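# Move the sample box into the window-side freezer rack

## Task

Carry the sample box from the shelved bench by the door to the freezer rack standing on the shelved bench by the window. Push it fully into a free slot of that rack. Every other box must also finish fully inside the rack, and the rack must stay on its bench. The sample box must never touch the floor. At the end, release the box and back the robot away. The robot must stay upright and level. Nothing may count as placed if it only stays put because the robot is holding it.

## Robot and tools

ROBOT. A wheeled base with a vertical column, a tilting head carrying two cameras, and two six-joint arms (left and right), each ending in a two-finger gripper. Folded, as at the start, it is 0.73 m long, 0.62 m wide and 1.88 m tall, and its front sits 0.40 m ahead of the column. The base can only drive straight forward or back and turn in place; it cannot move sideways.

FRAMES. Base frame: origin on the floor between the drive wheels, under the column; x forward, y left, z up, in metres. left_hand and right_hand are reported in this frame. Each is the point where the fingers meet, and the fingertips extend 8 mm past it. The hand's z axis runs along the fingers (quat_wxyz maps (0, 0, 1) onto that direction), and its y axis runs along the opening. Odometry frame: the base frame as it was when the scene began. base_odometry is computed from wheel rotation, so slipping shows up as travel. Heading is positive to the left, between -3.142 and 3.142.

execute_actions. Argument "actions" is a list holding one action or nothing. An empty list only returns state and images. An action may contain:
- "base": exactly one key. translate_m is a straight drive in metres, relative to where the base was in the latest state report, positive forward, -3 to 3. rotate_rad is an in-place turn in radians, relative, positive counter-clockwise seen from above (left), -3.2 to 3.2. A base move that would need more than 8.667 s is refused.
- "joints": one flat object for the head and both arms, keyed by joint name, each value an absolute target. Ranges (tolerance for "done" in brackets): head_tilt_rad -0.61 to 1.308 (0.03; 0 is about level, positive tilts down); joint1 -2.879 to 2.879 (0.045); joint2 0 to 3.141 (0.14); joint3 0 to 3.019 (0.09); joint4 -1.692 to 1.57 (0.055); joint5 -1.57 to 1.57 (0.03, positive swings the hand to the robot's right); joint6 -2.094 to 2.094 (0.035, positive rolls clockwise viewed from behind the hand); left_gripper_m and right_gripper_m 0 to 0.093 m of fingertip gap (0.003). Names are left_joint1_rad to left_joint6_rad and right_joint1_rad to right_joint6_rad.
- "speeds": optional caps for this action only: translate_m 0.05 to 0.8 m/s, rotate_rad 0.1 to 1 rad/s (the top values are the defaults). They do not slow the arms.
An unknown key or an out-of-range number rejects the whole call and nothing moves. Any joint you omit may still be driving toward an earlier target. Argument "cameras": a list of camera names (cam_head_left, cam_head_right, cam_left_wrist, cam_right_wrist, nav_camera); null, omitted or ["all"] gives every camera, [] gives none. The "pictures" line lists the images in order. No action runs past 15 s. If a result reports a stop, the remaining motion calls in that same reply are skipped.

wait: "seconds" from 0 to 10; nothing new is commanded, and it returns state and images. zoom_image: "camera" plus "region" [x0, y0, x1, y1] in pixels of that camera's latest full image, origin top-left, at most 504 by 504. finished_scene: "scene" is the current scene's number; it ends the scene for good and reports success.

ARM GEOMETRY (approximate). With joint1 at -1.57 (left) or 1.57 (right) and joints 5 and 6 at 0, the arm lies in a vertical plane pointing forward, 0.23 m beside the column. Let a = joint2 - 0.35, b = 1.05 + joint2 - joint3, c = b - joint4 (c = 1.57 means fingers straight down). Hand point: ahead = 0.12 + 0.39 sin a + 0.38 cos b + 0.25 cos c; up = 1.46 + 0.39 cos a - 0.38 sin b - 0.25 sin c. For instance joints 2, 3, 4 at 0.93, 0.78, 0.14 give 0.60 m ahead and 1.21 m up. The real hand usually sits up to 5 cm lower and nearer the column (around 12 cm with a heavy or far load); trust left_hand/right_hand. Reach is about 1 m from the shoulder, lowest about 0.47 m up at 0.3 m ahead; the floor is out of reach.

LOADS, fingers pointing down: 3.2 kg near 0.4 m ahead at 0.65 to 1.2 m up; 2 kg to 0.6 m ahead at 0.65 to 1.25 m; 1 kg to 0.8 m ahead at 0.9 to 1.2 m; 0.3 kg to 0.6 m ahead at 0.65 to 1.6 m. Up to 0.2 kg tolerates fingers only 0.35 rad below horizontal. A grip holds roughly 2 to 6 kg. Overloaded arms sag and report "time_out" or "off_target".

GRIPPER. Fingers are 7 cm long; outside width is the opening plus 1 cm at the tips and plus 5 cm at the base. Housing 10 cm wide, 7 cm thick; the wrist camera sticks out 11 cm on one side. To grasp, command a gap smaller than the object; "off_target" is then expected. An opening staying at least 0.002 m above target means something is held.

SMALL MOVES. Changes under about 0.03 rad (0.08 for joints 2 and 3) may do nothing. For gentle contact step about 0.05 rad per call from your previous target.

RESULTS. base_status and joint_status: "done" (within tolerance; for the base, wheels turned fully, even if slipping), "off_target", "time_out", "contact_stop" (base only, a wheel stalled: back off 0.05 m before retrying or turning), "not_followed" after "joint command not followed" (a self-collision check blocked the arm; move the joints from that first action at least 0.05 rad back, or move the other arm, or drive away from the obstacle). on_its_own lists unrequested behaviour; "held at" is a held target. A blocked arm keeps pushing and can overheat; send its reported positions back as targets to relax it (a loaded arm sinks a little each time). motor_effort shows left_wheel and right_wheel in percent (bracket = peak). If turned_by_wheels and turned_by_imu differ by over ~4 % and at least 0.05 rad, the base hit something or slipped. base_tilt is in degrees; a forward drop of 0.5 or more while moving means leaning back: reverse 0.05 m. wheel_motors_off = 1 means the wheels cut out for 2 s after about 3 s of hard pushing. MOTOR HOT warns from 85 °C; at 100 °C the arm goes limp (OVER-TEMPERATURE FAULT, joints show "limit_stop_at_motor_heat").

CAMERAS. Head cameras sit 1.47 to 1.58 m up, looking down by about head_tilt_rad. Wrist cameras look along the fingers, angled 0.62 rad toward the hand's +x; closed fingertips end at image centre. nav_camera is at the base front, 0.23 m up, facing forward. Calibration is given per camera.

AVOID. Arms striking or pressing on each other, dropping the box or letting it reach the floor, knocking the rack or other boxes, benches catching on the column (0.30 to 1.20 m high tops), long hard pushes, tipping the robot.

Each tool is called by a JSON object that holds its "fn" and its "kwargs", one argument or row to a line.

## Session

{"fn": "execute_actions", "kwargs": {
  "actions": [
    {"joints":{"head_tilt_rad":0.45}}
  ]
}}

Scene clock: 0.80 s.
base_odometry: x=+0.000 y=+0.000 heading=+0.000 (m, m, rad; odometry frame)
turned_by_wheels: +0.000 (rad since the last result)
turned_by_imu: +0.000 (rad since the last result)
base_tilt: forward=-0.5 right=-0.7 (deg)
base_status: not commanded
joint_positions: head_tilt_rad=+0.469 left_joint1_rad=-1.567 left_joint2_rad=+0.910 left_joint3_rad=+0.361 left_joint4_rad=-1.004 left_joint5_rad=+0.008 left_joint6_rad=+0.084 left_gripper_m=+0.094 right_joint1_rad=+1.551 right_joint2_rad=+0.865 right_joint3_rad=+0.417 right_joint4_rad=-0.970 right_joint5_rad=-0.022 right_joint6_rad=-0.052 right_gripper_m=+0.094
joint_status: all done
wheel_motors_off: 0
motor_effort: left_wheel=+3(3) right_wheel=+3(4) (%)
left_hand: x=+0.1092 y=+0.2237 z=+1.2730 quat_wxyz=(+0.492, -0.033, -0.870, +0.023) (m; base frame)
right_hand: x=+0.1519 y=-0.2258 z=+1.2558 quat_wxyz=(+0.432, +0.010, -0.902, -0.016) (m; base frame)
pictures: cam_head_left, cam_head_right, cam_left_wrist, cam_right_wrist, nav_camera
camera_calibration (this result's frames):
cam_head_left: T_world_to_cam=[[-0.0229162, -0.999251, 0.0311932, 0.0117423], [-0.487911, -0.0160547, -0.872746, 1.37601], [0.872593, -0.0352195, -0.487177, 0.628454], [0, 0, 0, 1]] pos_world=[0.123257, 0.0559588, 1.50671]
cam_head_right: T_world_to_cam=[[-0.0237038, -0.99966, 0.0108741, -0.0754249], [-0.485277, 0.00199576, -0.874358, 1.38033], [0.874039, -0.0260025, -0.485159, 0.622903], [0, 0, 0, 1]] pos_world=[0.123615, -0.0619571, 1.50993]
cam_left_wrist: T_world_to_cam=[[-0.0260572, -0.995715, 0.0887304, 0.112421], [0.0894344, 0.0860826, 0.992266, -1.28884], [-0.995652, 0.0337913, 0.0868081, 0.111631], [0, 0, 0, 1]] pos_world=[0.229341, 0.219114, 1.2592]
cam_right_wrist: T_world_to_cam=[[0.00831234, -0.999578, -0.0278311, -0.189956], [-0.065955, -0.0283195, 0.997421, -1.24048], [-0.997788, -0.0064553, -0.0661626, 0.357144], [0, 0, 0, 1]] pos_world=[0.276116, -0.2227, 1.25563]
Images, in order (width x height): cam_head_left 672x504, cam_head_right 672x504, cam_left_wrist 504x504, cam_right_wrist 504x504, nav_camera 672x504.

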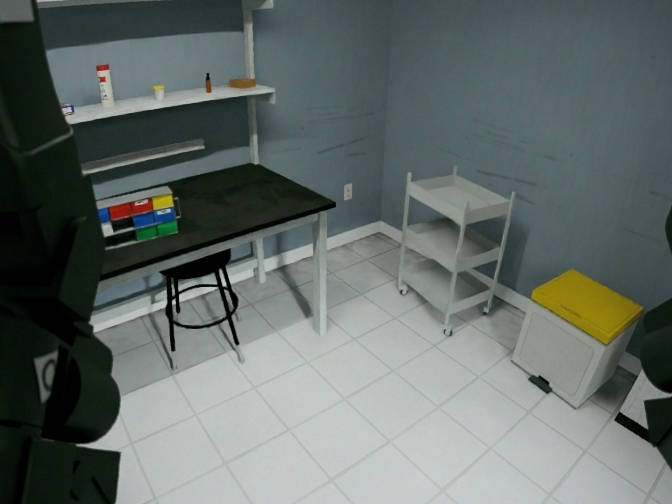

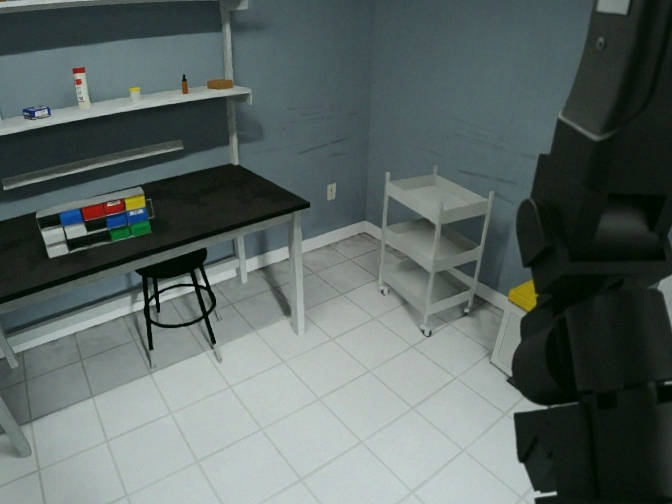

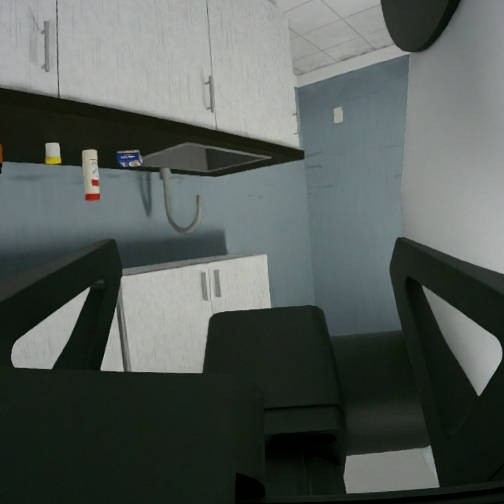

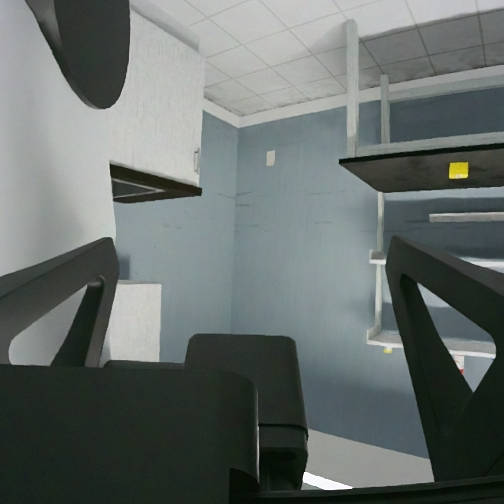

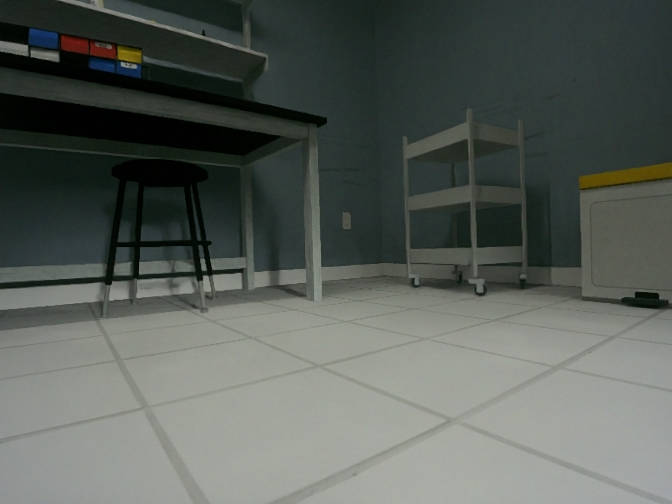

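{"fn": "execute_actions", "kwargs": {
  "actions": [
    {"base":{"rotate_rad":-2.5}}
  ],
  "cameras": ["cam_head_left","cam_head_right","nav_camera"]
}}

Scene clock: 6.33 s.
base_odometry: x=+0.000 y=+0.000 heading=-2.499 (m, m, rad; odometry frame)
turned_by_wheels: -2.499 (rad since the last result)
turned_by_imu: -2.451 (rad since the last result)
base_tilt: forward=-0.4 right=-0.7 (deg)
base_status: done
joint_positions: head_tilt_rad=+0.468 left_joint1_rad=-1.567 left_joint2_rad=+0.910 left_joint3_rad=+0.361 left_joint4_rad=-1.004 left_joint5_rad=+0.008 left_joint6_rad=+0.084 left_gripper_m=+0.094 right_joint1_rad=+1.551 right_joint2_rad=+0.865 right_joint3_rad=+0.417 right_joint4_rad=-0.970 right_joint5_rad=-0.022 right_joint6_rad=-0.052 right_gripper_m=+0.094
joint_status: not commanded
wheel_motors_off: 0
motor_effort: left_wheel=+4(25) right_wheel=-3(39) (%)
left_hand: x=+0.1092 y=+0.2237 z=+1.2730 quat_wxyz=(+0.492, -0.033, -0.870, +0.023) (m; base frame)
right_hand: x=+0.1519 y=-0.2258 z=+1.2558 quat_wxyz=(+0.432, +0.010, -0.902, -0.016) (m; base frame)
pictures: cam_head_left, cam_head_right, nav_camera
camera_calibration (this result's frames):
cam_head_left: T_world_to_cam=[[-0.0229208, -0.999251, 0.0311898, 0.0117478], [-0.487782, -0.0160547, -0.872818, 1.37612], [0.872665, -0.0352195, -0.487048, 0.628251], [0, 0, 0, 1]] pos_world=[0.123262, 0.0559588, 1.50672]
cam_head_right: T_world_to_cam=[[-0.0237054, -0.99966, 0.0108705, -0.0754195], [-0.485148, 0.00199576, -0.87443, 1.38044], [0.874111, -0.0260025, -0.48503, 0.6227], [0, 0, 0, 1]] pos_world=[0.123619, -0.0619571, 1.50994]
Images, in order (width x height): cam_head_left 672x504, cam_head_right 672x504, nav_camera 672x504.

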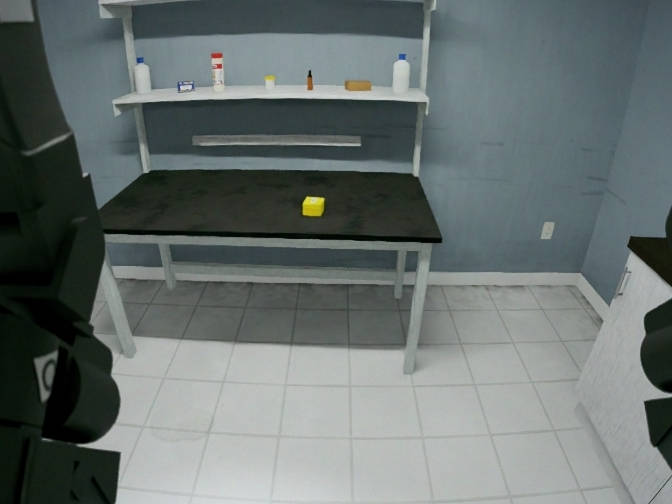

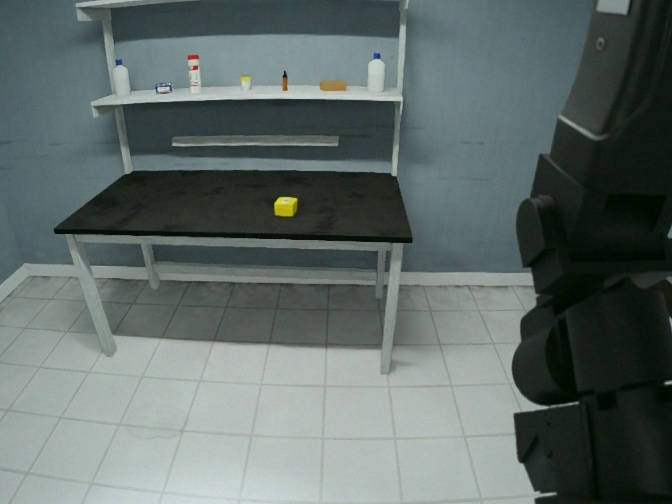

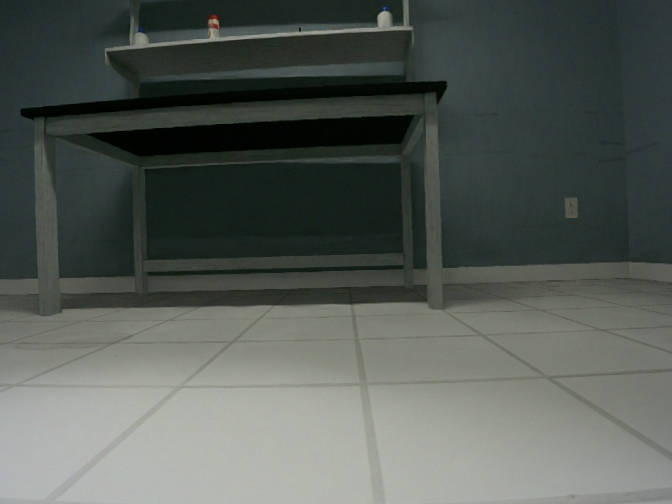

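{"fn": "execute_actions", "kwargs": {
  "actions": [
    {"base":{"rotate_rad":-0.082},"joints":{"left_joint2_rad":1.5,"left_joint3_rad":1.89,"left_joint4_rad":1.12,"left_joint5_rad":0,"left_joint6_rad":0}}
  ],
  "cameras": []
}}

{"fn": "execute_actions", "kwargs": {
  "actions": [
    {"base":{"translate_m":0.75},"joints":{"left_joint2_rad":2.3,"head_tilt_rad":0.7}}
  ],
  "cameras": ["cam_head_left","cam_head_right","cam_left_wrist"]
}}

Scene clock: 12.43 s.
base_odometry: x=+0.000 y=+0.000 heading=-2.580 (m, m, rad; odometry frame)
turned_by_wheels: -0.081 (rad since the last result)
turned_by_imu: -0.080 (rad since the last result)
base_tilt: forward=-0.4 right=-0.8 (deg)
base_status: done
joint_positions: head_tilt_rad=+0.468 left_joint1_rad=-1.567 left_joint2_rad=+1.479 left_joint3_rad=+1.860 left_joint4_rad=+1.104 left_joint5_rad=+0.002 left_joint6_rad=+0.012 left_gripper_m=+0.094 right_joint1_rad=+1.551 right_joint2_rad=+0.865 right_joint3_rad=+0.417 right_joint4_rad=-0.970 right_joint5_rad=-0.022 right_joint6_rad=-0.052 right_gripper_m=+0.094
joint_status: all done
wheel_motors_off: 0
motor_effort: left_wheel=+4(25) right_wheel=-6(27) (%)
left_hand: x=+0.9956 y=+0.2255 z=+1.4876 quat_wxyz=(-0.844, -0.005, -0.537, -0.006) (m; base frame)
right_hand: x=+0.1519 y=-0.2258 z=+1.2558 quat_wxyz=(+0.432, +0.010, -0.902, -0.016) (m; base frame)
pictures: none
No camera images: the call's "cameras" was empty. Leave "cameras" out to get every camera's image.

Scene clock: 15.20 s.
base_odometry: x=-0.635 y=-0.399 heading=-2.580 (m, m, rad; odometry frame)
turned_by_wheels: +0.000 (rad since the last result)
turned_by_imu: -0.003 (rad since the last result)
base_tilt: forward=-0.4 right=-0.7 (deg)
base_status: done
joint_positions: head_tilt_rad=+0.703 left_joint1_rad=-1.567 left_joint2_rad=+2.273 left_joint3_rad=+1.892 left_joint4_rad=+1.113 left_joint5_rad=+0.002 left_joint6_rad=+0.012 left_gripper_m=+0.094 right_joint1_rad=+1.551 right_joint2_rad=+0.864 right_joint3_rad=+0.417 right_joint4_rad=-0.970 right_joint5_rad=-0.022 right_joint6_rad=-0.052 right_gripper_m=+0.094
joint_status: all done
wheel_motors_off: 0
motor_effort: left_wheel=+0(53) right_wheel=+0(48) (%)
left_hand: x=+0.7723 y=+0.2269 z=+0.8672 quat_wxyz=(-0.587, -0.006, -0.809, -0.004) (m; base frame)
right_hand: x=+0.1522 y=-0.2258 z=+1.2557 quat_wxyz=(+0.432, +0.010, -0.902, -0.016) (m; base frame)
pictures: cam_head_left, cam_head_right, cam_left_wrist
camera_calibration (this result's frames):
cam_head_left: T_world_to_cam=[[-0.0150365, -0.999251, 0.0356661, 0.00446006], [-0.67744, -0.0160547, -0.735403, 1.17398], [0.735425, -0.0352195, -0.676691, 0.927162], [0, 0, 0, 1]] pos_world=[0.113511, 0.0559588, 1.49059]
cam_head_right: T_world_to_cam=[[-0.0205263, -0.99966, 0.0160868, -0.0836114], [-0.675252, 0.00199576, -0.737584, 1.1792], [0.737301, -0.0260025, -0.675064, 0.922193], [0, 0, 0, 1]] pos_world=[0.114608, -0.0619571, 1.49364]
cam_left_wrist: T_world_to_cam=[[-0.0217344, -0.999618, -0.0170795, 0.258238], [-0.810786, 0.0276187, -0.584691, 1.13031], [0.58494, 0.00113988, -0.811076, 0.372407], [0, 0, 0, 1]] pos_world=[0.704218, 0.226497, 0.967345]
Images, in order (width x height): cam_head_left 672x504, cam_head_right 672x504, cam_left_wrist 504x504.

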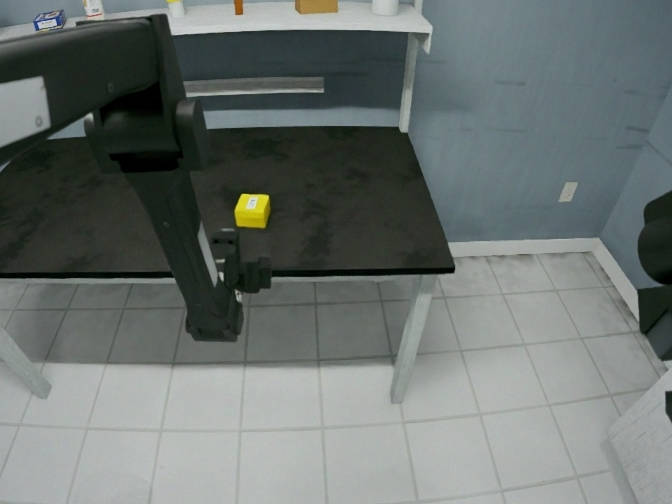

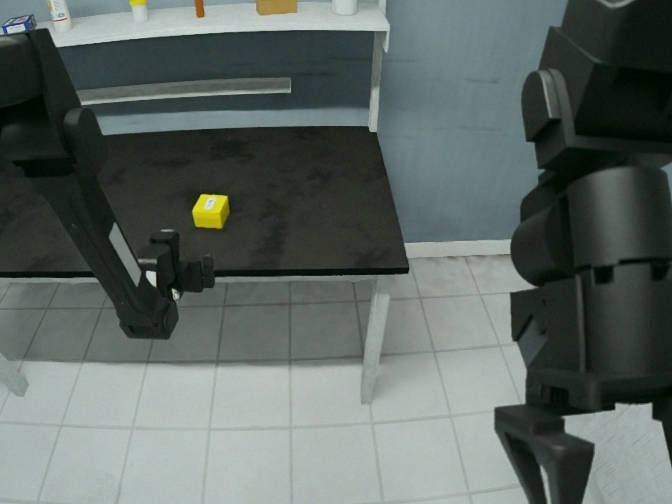

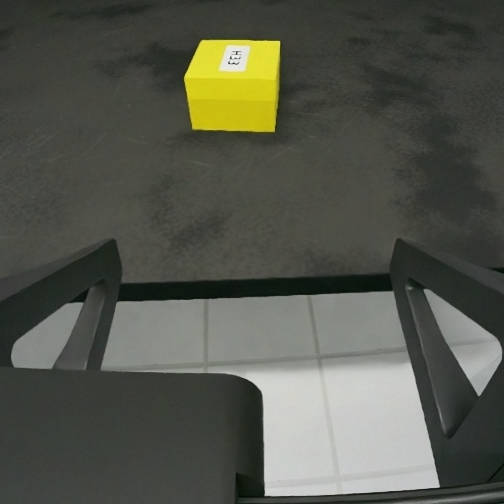

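{"fn": "execute_actions", "kwargs": {
  "actions": [
    {"base":{"translate_m":0.22},"joints":{"left_joint2_rad":2.41,"left_joint1_rad":-1.535}}
  ],
  "cameras": ["cam_left_wrist"]
}}

Scene clock: 19.50 s.
base_odometry: x=-0.821 y=-0.516 heading=-2.580 (m, m, rad; odometry frame)
turned_by_wheels: +0.000 (rad since the last result)
turned_by_imu: -0.001 (rad since the last result)
base_tilt: forward=-0.4 right=-0.8 (deg)
base_status: done
joint_positions: head_tilt_rad=+0.703 left_joint1_rad=-1.534 left_joint2_rad=+2.407 left_joint3_rad=+1.883 left_joint4_rad=+1.113 left_joint5_rad=+0.002 left_joint6_rad=+0.012 left_gripper_m=+0.094 right_joint1_rad=+1.551 right_joint2_rad=+0.864 right_joint3_rad=+0.419 right_joint4_rad=-0.970 right_joint5_rad=-0.022 right_joint6_rad=-0.052 right_gripper_m=+0.094
joint_status: all done
wheel_motors_off: 0
motor_effort: left_wheel=+0(30) right_wheel=+1(32) (%)
left_hand: x=+0.6835 y=+0.2567 z=+0.7847 quat_wxyz=(-0.528, -0.006, -0.849, -0.020) (m; base frame)
right_hand: x=+0.1528 y=-0.2258 z=+1.2556 quat_wxyz=(+0.431, +0.010, -0.902, -0.016) (m; base frame)
pictures: cam_left_wrist
camera_calibration (this result's frames):
cam_left_wrist: T_world_to_cam=[[-0.00673959, -0.999066, -0.0426759, 0.294338], [-0.885962, 0.0257558, -0.463041, 0.965674], [0.463708, 0.0346885, -0.885309, 0.489874], [0, 0, 0, 1]] pos_world=[0.630376, 0.252198, 0.893398]
Images, in order (width x height): cam_left_wrist 504x504.

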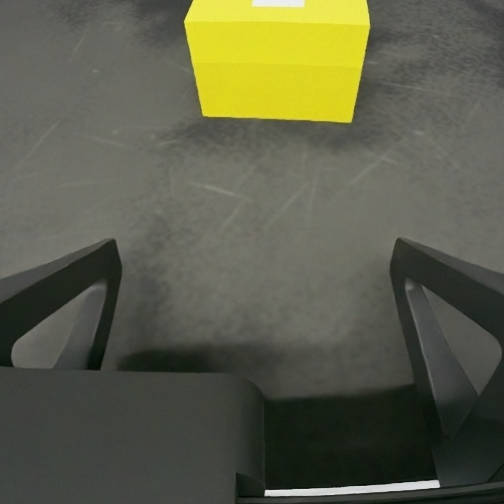

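{"fn": "execute_actions", "kwargs": {
  "actions": [
    {"base":{"rotate_rad":-0.017}}
  ],
  "cameras": []
}}

{"fn": "execute_actions", "kwargs": {
  "actions": [
    {"base":{"translate_m":0.105},"speeds":{"translate_m":0.1}}
  ],
  "cameras": ["cam_left_wrist"]
}}

Scene clock: 22.13 s.
base_odometry: x=-0.821 y=-0.516 heading=-2.596 (m, m, rad; odometry frame)
turned_by_wheels: -0.015 (rad since the last result)
turned_by_imu: -0.015 (rad since the last result)
base_tilt: forward=-0.4 right=-0.7 (deg)
base_status: done
joint_positions: head_tilt_rad=+0.703 left_joint1_rad=-1.536 left_joint2_rad=+2.407 left_joint3_rad=+1.883 left_joint4_rad=+1.113 left_joint5_rad=+0.002 left_joint6_rad=+0.012 left_gripper_m=+0.094 right_joint1_rad=+1.551 right_joint2_rad=+0.864 right_joint3_rad=+0.419 right_joint4_rad=-0.970 right_joint5_rad=-0.022 right_joint6_rad=-0.052 right_gripper_m=+0.094
joint_status: not commanded
wheel_motors_off: 0
motor_effort: left_wheel=+1(40) right_wheel=-2(42) (%)
left_hand: x=+0.6836 y=+0.2547 z=+0.7847 quat_wxyz=(-0.528, -0.006, -0.849, -0.019) (m; base frame)
right_hand: x=+0.1528 y=-0.2258 z=+1.2556 quat_wxyz=(+0.431, +0.010, -0.902, -0.016) (m; base frame)
pictures: none
No camera images: the call's "cameras" was empty. Leave "cameras" out to get every camera's image.

Scene clock: 24.00 s.
base_odometry: x=-0.911 y=-0.571 heading=-2.597 (m, m, rad; odometry frame)
turned_by_wheels: -0.001 (rad since the last result)
turned_by_imu: -0.001 (rad since the last result)
base_tilt: forward=-0.4 right=-0.8 (deg)
base_status: done
joint_positions: head_tilt_rad=+0.704 left_joint1_rad=-1.536 left_joint2_rad=+2.407 left_joint3_rad=+1.883 left_joint4_rad=+1.113 left_joint5_rad=+0.002 left_joint6_rad=+0.012 left_gripper_m=+0.094 right_joint1_rad=+1.551 right_joint2_rad=+0.864 right_joint3_rad=+0.416 right_joint4_rad=-0.970 right_joint5_rad=-0.022 right_joint6_rad=-0.052 right_gripper_m=+0.094
joint_status: not commanded
wheel_motors_off: 0
motor_effort: left_wheel=-1(33) right_wheel=+1(39) (%)
left_hand: x=+0.6838 y=+0.2547 z=+0.7849 quat_wxyz=(-0.528, -0.006, -0.849, -0.019) (m; base frame)
right_hand: x=+0.1514 y=-0.2258 z=+1.2560 quat_wxyz=(+0.432, +0.010, -0.902, -0.016) (m; base frame)
pictures: cam_left_wrist
camera_calibration (this result's frames):
cam_left_wrist: T_world_to_cam=[[-0.00787889, -0.99914, -0.0407051, 0.291575], [-0.885756, 0.025865, -0.46343, 0.966191], [0.464084, 0.0324034, -0.885198, 0.490182], [0, 0, 0, 1]] pos_world=[0.630621, 0.250451, 0.893539]
Images, in order (width x height): cam_left_wrist 504x504.

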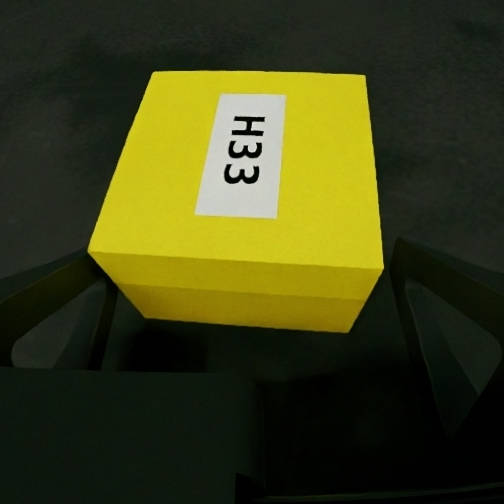

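{"fn": "execute_actions", "kwargs": {
  "actions": [
    {"base":{"translate_m":-0.015}}
  ],
  "cameras": []
}}

{"fn": "execute_actions", "kwargs": {
  "actions": [
    {"base":{"rotate_rad":0.016},"joints":{"left_joint5_rad":0.04}}
  ],
  "cameras": ["cam_left_wrist"]
}}

Scene clock: 26.60 s.
base_odometry: x=-0.898 y=-0.563 heading=-2.596 (m, m, rad; odometry frame)
turned_by_wheels: +0.000 (rad since the last result)
turned_by_imu: +0.000 (rad since the last result)
base_tilt: forward=-0.4 right=-0.8 (deg)
base_status: done
joint_positions: head_tilt_rad=+0.704 left_joint1_rad=-1.536 left_joint2_rad=+2.408 left_joint3_rad=+1.884 left_joint4_rad=+1.113 left_joint5_rad=+0.002 left_joint6_rad=+0.012 left_gripper_m=+0.094 right_joint1_rad=+1.551 right_joint2_rad=+0.863 right_joint3_rad=+0.414 right_joint4_rad=-0.970 right_joint5_rad=-0.022 right_joint6_rad=-0.052 right_gripper_m=+0.094
joint_status: not commanded
wheel_motors_off: 0
motor_effort: left_wheel=+1(33) right_wheel=+0(30) (%)
left_hand: x=+0.6836 y=+0.2547 z=+0.7845 quat_wxyz=(-0.528, -0.006, -0.849, -0.019) (m; base frame)
right_hand: x=+0.1507 y=-0.2258 z=+1.2563 quat_wxyz=(+0.433, +0.010, -0.901, -0.016) (m; base frame)
pictures: none
No camera images: the call's "cameras" was empty. Leave "cameras" out to get every camera's image.

Scene clock: 27.17 s.
base_odometry: x=-0.898 y=-0.563 heading=-2.581 (m, m, rad; odometry frame)
turned_by_wheels: +0.015 (rad since the last result)
turned_by_imu: +0.015 (rad since the last result)
base_tilt: forward=-0.4 right=-0.7 (deg)
base_status: done
joint_positions: head_tilt_rad=+0.704 left_joint1_rad=-1.533 left_joint2_rad=+2.408 left_joint3_rad=+1.884 left_joint4_rad=+1.113 left_joint5_rad=+0.038 left_joint6_rad=+0.012 left_gripper_m=+0.094 right_joint1_rad=+1.551 right_joint2_rad=+0.863 right_joint3_rad=+0.414 right_joint4_rad=-0.970 right_joint5_rad=-0.022 right_joint6_rad=-0.052 right_gripper_m=+0.094
joint_status: all done
wheel_motors_off: 0
motor_effort: left_wheel=-1(30) right_wheel=+0(33) (%)
left_hand: x=+0.6836 y=+0.2517 z=+0.7844 quat_wxyz=(-0.528, -0.015, -0.849, -0.006) (m; base frame)
right_hand: x=+0.1507 y=-0.2258 z=+1.2563 quat_wxyz=(+0.433, +0.010, -0.901, -0.016) (m; base frame)
pictures: cam_left_wrist
camera_calibration (this result's frames):
cam_left_wrist: T_world_to_cam=[[-0.037631, -0.998895, -0.0281562, 0.299001], [-0.885009, 0.0463986, -0.463256, 0.960024], [0.464051, 0.00748571, -0.885777, 0.496755], [0, 0, 0, 1]] pos_world=[0.630362, 0.250408, 0.89317]
Images, in order (width x height): cam_left_wrist 504x504.

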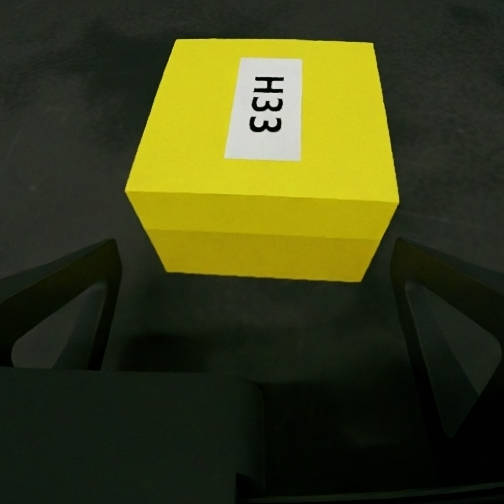

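{"fn": "execute_actions", "kwargs": {
  "actions": [
    {"base":{"translate_m":0.033},"speeds":{"translate_m":0.1}}
  ],
  "cameras": ["cam_left_wrist"]
}}

{"fn": "execute_actions", "kwargs": {
  "actions": [
    {"joints":{"left_gripper_m":0.05}}
  ],
  "cameras": ["cam_left_wrist"]
}}

Scene clock: 30.30 s.
base_odometry: x=-0.926 y=-0.580 heading=-2.580 (m, m, rad; odometry frame)
turned_by_wheels: +0.001 (rad since the last result)
turned_by_imu: +0.001 (rad since the last result)
base_tilt: forward=-0.4 right=-0.7 (deg)
base_status: done
joint_positions: head_tilt_rad=+0.704 left_joint1_rad=-1.533 left_joint2_rad=+2.407 left_joint3_rad=+1.885 left_joint4_rad=+1.113 left_joint5_rad=+0.038 left_joint6_rad=+0.012 left_gripper_m=+0.094 right_joint1_rad=+1.551 right_joint2_rad=+0.862 right_joint3_rad=+0.416 right_joint4_rad=-0.970 right_joint5_rad=-0.022 right_joint6_rad=-0.052 right_gripper_m=+0.094
joint_status: not commanded
wheel_motors_off: 0
motor_effort: left_wheel=+2(41) right_wheel=-2(46) (%)
left_hand: x=+0.6842 y=+0.2517 z=+0.7848 quat_wxyz=(-0.528, -0.015, -0.849, -0.006) (m; base frame)
right_hand: x=+0.1518 y=-0.2258 z=+1.2560 quat_wxyz=(+0.431, +0.010, -0.902, -0.016) (m; base frame)
pictures: cam_left_wrist
camera_calibration (this result's frames):
cam_left_wrist: T_world_to_cam=[[-0.0376364, -0.998893, -0.028221, 0.299089], [-0.884477, 0.046442, -0.464267, 0.961177], [0.465064, 0.00748746, -0.885245, 0.49569], [0, 0, 0, 1]] pos_world=[0.630868, 0.250407, 0.893491]
Images, in order (width x height): cam_left_wrist 504x504.

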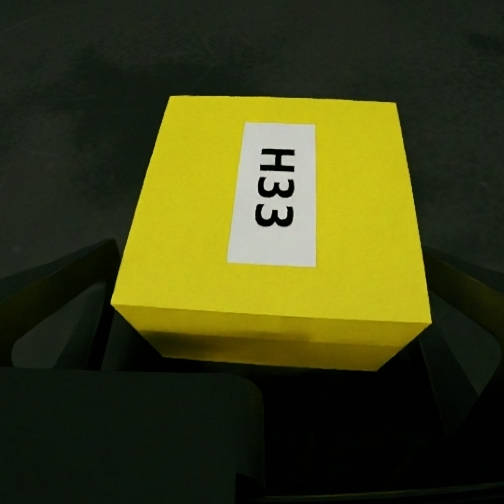

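Scene clock: 30.87 s.
base_odometry: x=-0.926 y=-0.580 heading=-2.580 (m, m, rad; odometry frame)
turned_by_wheels: +0.000 (rad since the last result)
turned_by_imu: +0.000 (rad since the last result)
base_tilt: forward=-0.3 right=-0.6 (deg)
base_status: not commanded
joint_positions: head_tilt_rad=+0.704 left_joint1_rad=-1.533 left_joint2_rad=+2.407 left_joint3_rad=+1.885 left_joint4_rad=+1.113 left_joint5_rad=+0.039 left_joint6_rad=+0.010 left_gripper_m=+0.077 right_joint1_rad=+1.551 right_joint2_rad=+0.862 right_joint3_rad=+0.416 right_joint4_rad=-0.970 right_joint5_rad=-0.022 right_joint6_rad=-0.052 right_gripper_m=+0.094
joint_status: left_gripper_m off_target (ended at +0.077, target +0.050)
wheel_motors_off: 0
motor_effort: left_wheel=+2(2) right_wheel=-1(2) (%)
left_hand: x=+0.6842 y=+0.2510 z=+0.7848 quat_wxyz=(-0.528, -0.015, -0.849, -0.005) (m; base frame)
right_hand: x=+0.1518 y=-0.2258 z=+1.2560 quat_wxyz=(+0.431, +0.010, -0.902, -0.016) (m; base frame)
pictures: cam_left_wrist
camera_calibration (this result's frames):
cam_left_wrist: T_world_to_cam=[[-0.038865, -0.998914, -0.0256809, 0.297277], [-0.884443, 0.0463489, -0.46434, 0.96126], [0.465026, 0.00466669, -0.885285, 0.496447], [0, 0, 0, 1]] pos_world=[0.630872, 0.250084, 0.893483]
Images, in order (width x height): cam_left_wrist 504x504.

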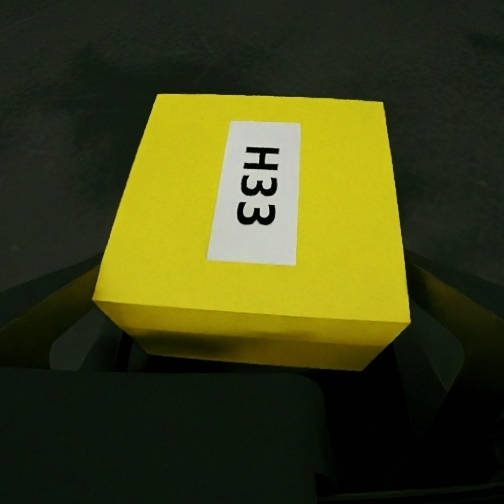

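{"fn": "execute_actions", "kwargs": {
  "actions": [
    {"joints":{"left_joint2_rad":2.28}}
  ],
  "cameras": []
}}

{"fn": "execute_actions", "kwargs": {
  "actions": [
    {"base":{"translate_m":-0.5},"joints":{"head_tilt_rad":0.5,"left_joint1_rad":-1.57,"left_joint2_rad":1.67,"left_joint3_rad":1.42,"left_joint4_rad":0.86,"left_joint5_rad":0}}
  ],
  "cameras": ["cam_left_wrist"]
}}

{"fn": "execute_actions", "kwargs": {
  "actions": [
    {"base":{"rotate_rad":2.6},"speeds":{"rotate_rad":0.7}}
  ],
  "cameras": ["cam_head_right","nav_camera"]
}}

Scene clock: 37.47 s.
base_odometry: x=-0.926 y=-0.580 heading=-2.580 (m, m, rad; odometry frame)
turned_by_wheels: +0.000 (rad since the last result)
turned_by_imu: +0.000 (rad since the last result)
base_tilt: forward=-0.4 right=-0.8 (deg)
base_status: not commanded
joint_positions: head_tilt_rad=+0.704 left_joint1_rad=-1.533 left_joint2_rad=+2.280 left_joint3_rad=+1.885 left_joint4_rad=+1.113 left_joint5_rad=+0.039 left_joint6_rad=+0.010 left_gripper_m=+0.077 right_joint1_rad=+1.551 right_joint2_rad=+0.862 right_joint3_rad=+0.416 right_joint4_rad=-0.970 right_joint5_rad=-0.022 right_joint6_rad=-0.052 right_gripper_m=+0.094
joint_status: all done
wheel_motors_off: 0
motor_effort: left_wheel=+2(2) right_wheel=-2(2) (%)
left_hand: x=+0.7650 y=+0.2500 z=+0.8614 quat_wxyz=(-0.581, -0.017, -0.813, -0.006) (m; base frame)
right_hand: x=+0.1518 y=-0.2258 z=+1.2560 quat_wxyz=(+0.431, +0.010, -0.902, -0.016) (m; base frame)
pictures: none
No camera images: the call's "cameras" was empty. Leave "cameras" out to get every camera's image.

Scene clock: 40.00 s.
base_odometry: x=-0.503 y=-0.314 heading=-2.579 (m, m, rad; odometry frame)
turned_by_wheels: +0.001 (rad since the last result)
turned_by_imu: +0.003 (rad since the last result)
base_tilt: forward=-0.3 right=-0.7 (deg)
base_status: done
joint_positions: head_tilt_rad=+0.518 left_joint1_rad=-1.573 left_joint2_rad=+1.679 left_joint3_rad=+1.418 left_joint4_rad=+0.855 left_joint5_rad=+0.001 left_joint6_rad=+0.010 left_gripper_m=+0.077 right_joint1_rad=+1.551 right_joint2_rad=+0.862 right_joint3_rad=+0.415 right_joint4_rad=-0.970 right_joint5_rad=-0.022 right_joint6_rad=-0.052 right_gripper_m=+0.094
joint_status: all done
wheel_motors_off: 0
motor_effort: left_wheel=+2(48) right_wheel=-1(52) (%)
left_hand: x=+0.8181 y=+0.2229 z=+1.0701 quat_wxyz=(-0.530, -0.004, -0.848, -0.001) (m; base frame)
right_hand: x=+0.1512 y=-0.2258 z=+1.2562 quat_wxyz=(+0.432, +0.010, -0.902, -0.016) (m; base frame)
pictures: cam_left_wrist
camera_calibration (this result's frames):
cam_left_wrist: T_world_to_cam=[[-0.0240955, -0.999674, -0.00840853, 0.251366], [-0.88337, 0.0252286, -0.467998, 1.22116], [0.468057, -0.0038488, -0.88369, 0.684571], [0, 0, 0, 1]] pos_world=[0.764378, 0.22311, 1.17856]
Images, in order (width x height): cam_left_wrist 504x504.

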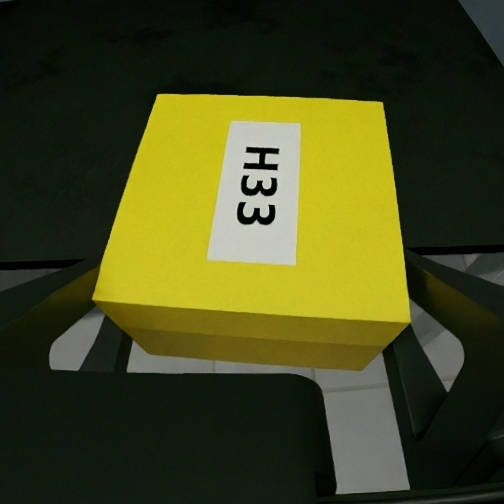

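Scene clock: 44.73 s.
base_odometry: x=-0.503 y=-0.314 heading=+0.021 (m, m, rad; odometry frame)
turned_by_wheels: +2.599 (rad since the last result)
turned_by_imu: +2.549 (rad since the last result)
base_tilt: forward=-0.4 right=-0.7 (deg)
base_status: done
joint_positions: head_tilt_rad=+0.518 left_joint1_rad=-1.565 left_joint2_rad=+1.679 left_joint3_rad=+1.418 left_joint4_rad=+0.855 left_joint5_rad=+0.001 left_joint6_rad=+0.010 left_gripper_m=+0.077 right_joint1_rad=+1.551 right_joint2_rad=+0.862 right_joint3_rad=+0.415 right_joint4_rad=-0.970 right_joint5_rad=-0.022 right_joint6_rad=-0.052 right_gripper_m=+0.094
joint_status: not commanded
wheel_motors_off: 0
motor_effort: left_wheel=-3(38) right_wheel=+3(45) (%)
left_hand: x=+0.8181 y=+0.2284 z=+1.0701 quat_wxyz=(-0.530, -0.004, -0.848, -0.005) (m; base frame)
right_hand: x=+0.1512 y=-0.2258 z=+1.2562 quat_wxyz=(+0.432, +0.010, -0.902, -0.016) (m; base frame)
pictures: cam_head_right, nav_camera
camera_calibration (this result's frames):
cam_head_right: T_world_to_cam=[[-0.0231407, -0.99966, 0.0120259, -0.0772269], [-0.527663, 0.00199576, -0.849452, 1.3441], [0.849139, -0.0260025, -0.527529, 0.689398], [0, 0, 0, 1]] pos_world=[0.122048, -0.0619571, 1.50635]
Images, in order (width x height): cam_head_right 672x504, nav_camera 672x504.

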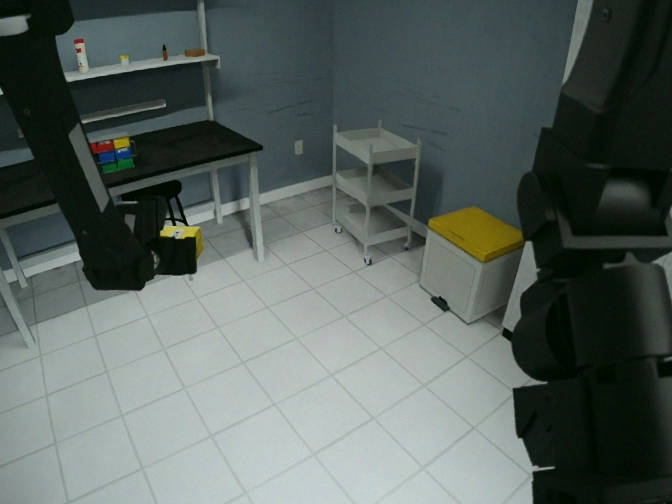

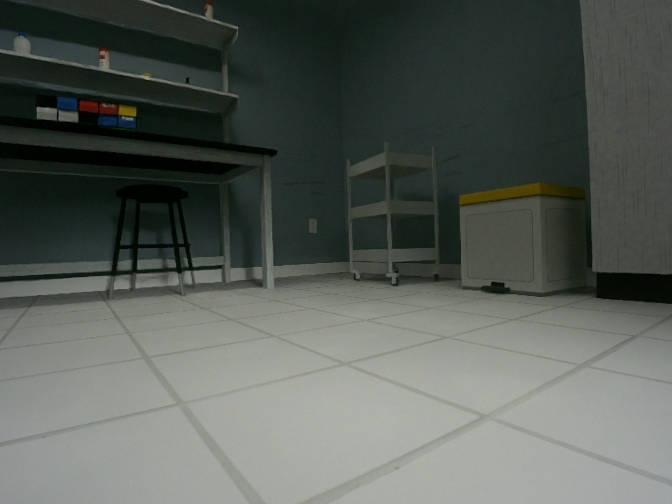

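{"fn": "execute_actions", "kwargs": {
  "actions": [
    {"base":{"translate_m":0.72}}
  ],
  "cameras": []
}}

{"fn": "execute_actions", "kwargs": {
  "actions": [
    {"base":{"rotate_rad":0.65},"speeds":{"rotate_rad":0.7}}
  ],
  "cameras": ["cam_head_right","cam_head_left","cam_left_wrist"]
}}

Scene clock: 49.37 s.
base_odometry: x=+0.217 y=-0.299 heading=+0.021 (m, m, rad; odometry frame)
turned_by_wheels: +0.000 (rad since the last result)
turned_by_imu: -0.003 (rad since the last result)
base_tilt: forward=-0.5 right=-0.8 (deg)
base_status: done
joint_positions: head_tilt_rad=+0.517 left_joint1_rad=-1.565 left_joint2_rad=+1.679 left_joint3_rad=+1.418 left_joint4_rad=+0.855 left_joint5_rad=+0.001 left_joint6_rad=+0.010 left_gripper_m=+0.077 right_joint1_rad=+1.551 right_joint2_rad=+0.863 right_joint3_rad=+0.418 right_joint4_rad=-0.970 right_joint5_rad=-0.022 right_joint6_rad=-0.052 right_gripper_m=+0.094
joint_status: not commanded
wheel_motors_off: 0
motor_effort: left_wheel=+1(46) right_wheel=+0(52) (%)
left_hand: x=+0.8181 y=+0.2284 z=+1.0701 quat_wxyz=(-0.530, -0.004, -0.848, -0.005) (m; base frame)
right_hand: x=+0.1529 y=-0.2258 z=+1.2557 quat_wxyz=(+0.431, +0.010, -0.902, -0.016) (m; base frame)
pictures: none
No camera images: the call's "cameras" was empty. Leave "cameras" out to get every camera's image.

Scene clock: 51.53 s.
base_odometry: x=+0.217 y=-0.299 heading=+0.670 (m, m, rad; odometry frame)
turned_by_wheels: +0.649 (rad since the last result)
turned_by_imu: +0.634 (rad since the last result)
base_tilt: forward=-0.5 right=-0.6 (deg)
base_status: done
joint_positions: head_tilt_rad=+0.517 left_joint1_rad=-1.566 left_joint2_rad=+1.679 left_joint3_rad=+1.418 left_joint4_rad=+0.855 left_joint5_rad=+0.000 left_joint6_rad=+0.010 left_gripper_m=+0.077 right_joint1_rad=+1.551 right_joint2_rad=+0.863 right_joint3_rad=+0.418 right_joint4_rad=-0.970 right_joint5_rad=-0.022 right_joint6_rad=-0.052 right_gripper_m=+0.094
joint_status: not commanded
wheel_motors_off: 0
motor_effort: left_wheel=-3(43) right_wheel=+4(43) (%)
left_hand: x=+0.8181 y=+0.2282 z=+1.0701 quat_wxyz=(-0.530, -0.004, -0.848, -0.005) (m; base frame)
right_hand: x=+0.1529 y=-0.2258 z=+1.2557 quat_wxyz=(+0.431, +0.010, -0.902, -0.016) (m; base frame)
pictures: cam_head_left, cam_head_right, cam_left_wrist
camera_calibration (this result's frames):
cam_head_left: T_world_to_cam=[[-0.0213673, -0.999251, 0.0322739, 0.0100006], [-0.529901, -0.0160547, -0.847907, 1.33986], [0.84779, -0.0352195, -0.529161, 0.694349], [0, 0, 0, 1]] pos_world=[0.121546, 0.0559588, 1.50318]
cam_head_right: T_world_to_cam=[[-0.0231452, -0.99966, 0.0120173, -0.0772135], [-0.527349, 0.00199576, -0.849647, 1.34438], [0.849334, -0.0260025, -0.527216, 0.688905], [0, 0, 0, 1]] pos_world=[0.122061, -0.0619571, 1.50638]
cam_left_wrist: T_world_to_cam=[[-0.019787, -0.999691, -0.0150178, 0.260145], [-0.883476, 0.0245147, -0.467834, 1.22111], [0.468057, 0.00401082, -0.883689, 0.682801], [0, 0, 0, 1]] pos_world=[0.764377, 0.227391, 1.17857]
Images, in order (width x height): cam_head_left 672x504, cam_head_right 672x504, cam_left_wrist 504x504.

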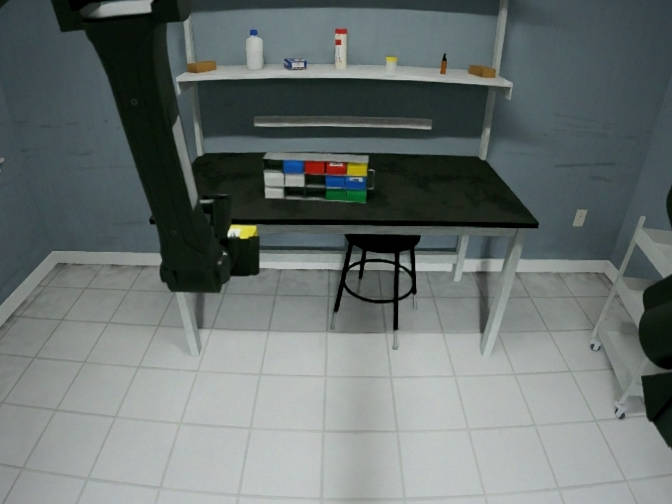

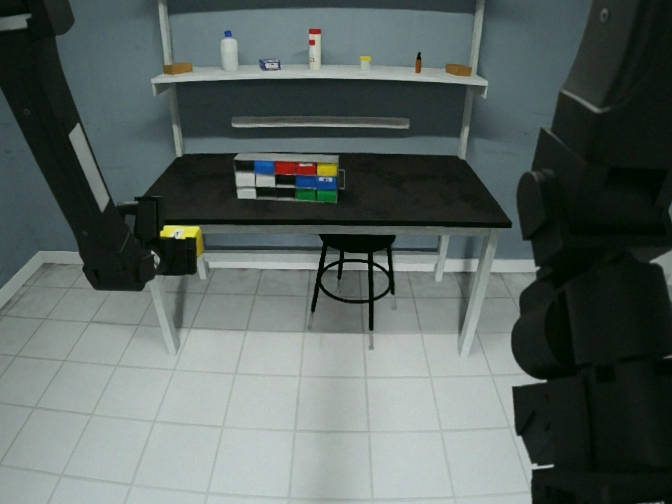

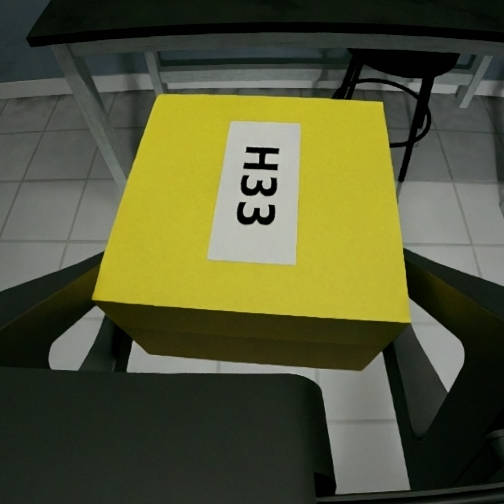

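{"fn": "execute_actions", "kwargs": {
  "actions": [
    {"base":{"translate_m":0.62},"joints":{"head_tilt_rad":0.6}}
  ],
  "cameras": ["cam_head_right","cam_head_left","cam_left_wrist"]
}}

Scene clock: 56.63 s.
base_odometry: x=+0.703 y=+0.086 heading=+0.670 (m, m, rad; odometry frame)
turned_by_wheels: +0.000 (rad since the last result)
turned_by_imu: -0.002 (rad since the last result)
base_tilt: forward=-0.5 right=-0.7 (deg)
base_status: done
joint_positions: head_tilt_rad=+0.604 left_joint1_rad=-1.566 left_joint2_rad=+1.679 left_joint3_rad=+1.418 left_joint4_rad=+0.855 left_joint5_rad=+0.000 left_joint6_rad=+0.010 left_gripper_m=+0.077 right_joint1_rad=+1.551 right_joint2_rad=+0.863 right_joint3_rad=+0.417 right_joint4_rad=-0.970 right_joint5_rad=-0.022 right_joint6_rad=-0.052 right_gripper_m=+0.094
joint_status: all done
wheel_motors_off: 0
motor_effort: left_wheel=+0(46) right_wheel=+0(53) (%)
left_hand: x=+0.8181 y=+0.2282 z=+1.0701 quat_wxyz=(-0.530, -0.004, -0.848, -0.005) (m; base frame)
right_hand: x=+0.1525 y=-0.2258 z=+1.2558 quat_wxyz=(+0.431, +0.010, -0.902, -0.016) (m; base frame)
pictures: cam_head_left, cam_head_right, cam_left_wrist
camera_calibration (this result's frames):
cam_head_left: T_world_to_cam=[[-0.0184996, -0.999251, 0.033999, 0.00720054], [-0.601165, -0.0160547, -0.798963, 1.26805], [0.79891, -0.0352195, -0.600418, 0.806528], [0, 0, 0, 1]] pos_world=[0.118097, 0.0559588, 1.49713]
cam_head_right: T_world_to_cam=[[-0.0220205, -0.99966, 0.0139718, -0.0802796], [-0.598773, 0.00199576, -0.800916, 1.27291], [0.800616, -0.0260025, -0.598613, 0.801293], [0, 0, 0, 1]] pos_world=[0.118887, -0.0619571, 1.50028]
cam_left_wrist: T_world_to_cam=[[-0.019787, -0.999691, -0.0150178, 0.260145], [-0.883476, 0.0245147, -0.467834, 1.22111], [0.468057, 0.00401082, -0.883689, 0.682801], [0, 0, 0, 1]] pos_world=[0.764377, 0.227391, 1.17857]
Images, in order (width x height): cam_head_left 672x504, cam_head_right 672x504, cam_left_wrist 504x504.

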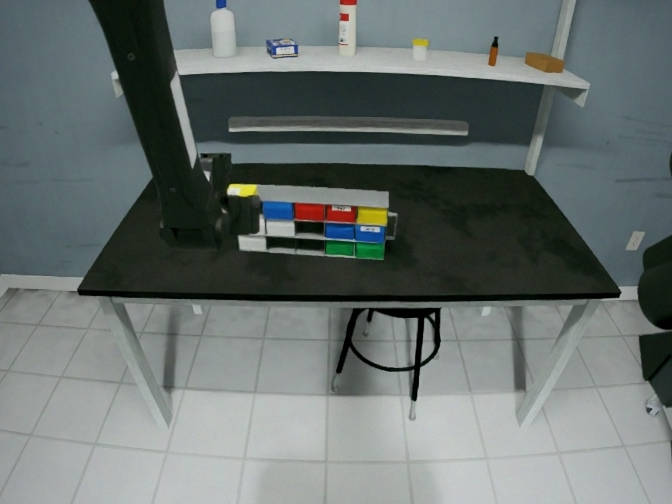

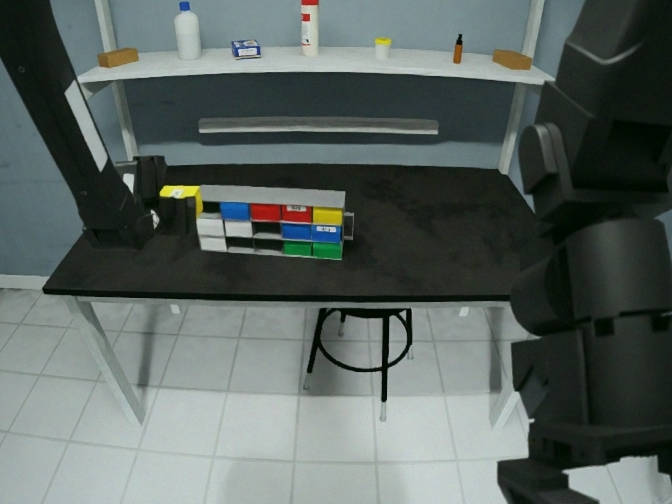

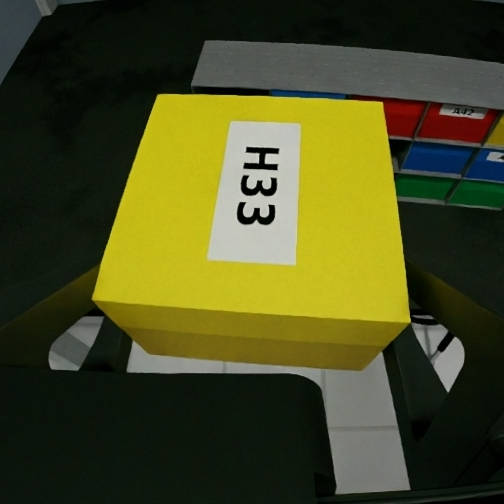

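{"fn": "execute_actions", "kwargs": {
  "actions": [
    {"base":{"translate_m":0.15},"joints":{"left_joint1_rad":-1.525,"left_joint2_rad":2.16,"left_joint3_rad":1.816,"left_joint4_rad":0.94,"left_joint5_rad":0.09}}
  ],
  "cameras": ["cam_head_right","cam_left_wrist"]
}}

Scene clock: 61.97 s.
base_odometry: x=+0.820 y=+0.179 heading=+0.670 (m, m, rad; odometry frame)
turned_by_wheels: +0.000 (rad since the last result)
turned_by_imu: -0.001 (rad since the last result)
base_tilt: forward=-0.3 right=-0.6 (deg)
base_status: done
joint_positions: head_tilt_rad=+0.604 left_joint1_rad=-1.525 left_joint2_rad=+2.189 left_joint3_rad=+1.792 left_joint4_rad=+0.917 left_joint5_rad=+0.088 left_joint6_rad=+0.010 left_gripper_m=+0.077 right_joint1_rad=+1.551 right_joint2_rad=+0.863 right_joint3_rad=+0.418 right_joint4_rad=-0.970 right_joint5_rad=-0.022 right_joint6_rad=-0.052 right_gripper_m=+0.094
joint_status: all done
wheel_motors_off: 0
motor_effort: left_wheel=+1(32) right_wheel=+0(35) (%)
left_hand: x=+0.7542 y=+0.2492 z=+0.8503 quat_wxyz=(-0.498, -0.026, -0.867, +0.012) (m; base frame)
right_hand: x=+0.1529 y=-0.2258 z=+1.2556 quat_wxyz=(+0.431, +0.010, -0.902, -0.016) (m; base frame)
pictures: cam_head_right, cam_left_wrist
camera_calibration (this result's frames):
cam_head_right: T_world_to_cam=[[-0.0220179, -0.99966, 0.0139759, -0.0802861], [-0.598924, 0.00199576, -0.800803, 1.27274], [0.800503, -0.0260025, -0.598764, 0.801531], [0, 0, 0, 1]] pos_world=[0.118879, -0.0619571, 1.50027]
cam_left_wrist: T_world_to_cam=[[-0.0754809, -0.997137, -0.00460665, 0.309111], [-0.913636, 0.0710094, -0.400283, 1.01511], [0.399464, -0.026005, -0.91638, 0.605388], [0, 0, 0, 1]] pos_world=[0.708944, 0.251887, 0.962521]
Images, in order (width x height): cam_head_right 672x504, cam_left_wrist 504x504.

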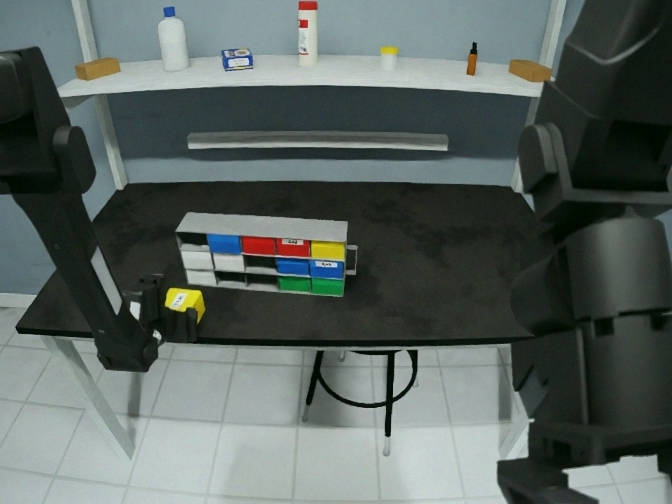

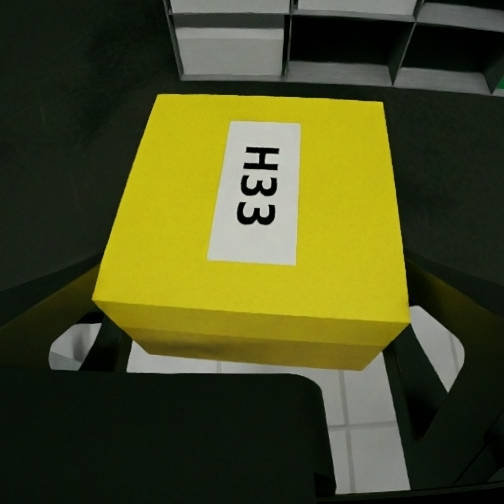

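{"fn": "execute_actions", "kwargs": {
  "actions": [
    {"base":{"translate_m":0.06},"joints":{"left_joint2_rad":2.11}}
  ],
  "cameras": ["cam_left_wrist"]
}}

Scene clock: 65.77 s.
base_odometry: x=+0.867 y=+0.216 heading=+0.670 (m, m, rad; odometry frame)
turned_by_wheels: +0.000 (rad since the last result)
turned_by_imu: +0.000 (rad since the last result)
base_tilt: forward=-0.4 right=-0.6 (deg)
base_status: done
joint_positions: head_tilt_rad=+0.604 left_joint1_rad=-1.525 left_joint2_rad=+2.125 left_joint3_rad=+1.796 left_joint4_rad=+0.917 left_joint5_rad=+0.088 left_joint6_rad=+0.010 left_gripper_m=+0.077 right_joint1_rad=+1.551 right_joint2_rad=+0.862 right_joint3_rad=+0.417 right_joint4_rad=-0.970 right_joint5_rad=-0.022 right_joint6_rad=-0.052 right_gripper_m=+0.094
joint_status: all done
wheel_motors_off: 0
motor_effort: left_wheel=+0(30) right_wheel=+0(34) (%)
left_hand: x=+0.7938 y=+0.2484 z=+0.8931 quat_wxyz=(-0.527, -0.028, -0.849, +0.012) (m; base frame)
right_hand: x=+0.1522 y=-0.2258 z=+1.2559 quat_wxyz=(+0.431, +0.010, -0.902, -0.016) (m; base frame)
pictures: cam_left_wrist
camera_calibration (this result's frames):
cam_left_wrist: T_world_to_cam=[[-0.0776485, -0.996916, -0.011398, 0.319232], [-0.884035, 0.0741329, -0.461504, 1.09887], [0.460926, -0.0257589, -0.887065, 0.553772], [0, 0, 0, 1]] pos_world=[0.740977, 0.25105, 1.002]
Images, in order (width x height): cam_left_wrist 504x504.

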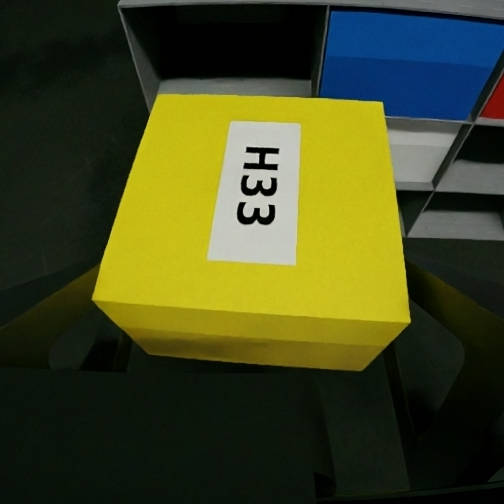

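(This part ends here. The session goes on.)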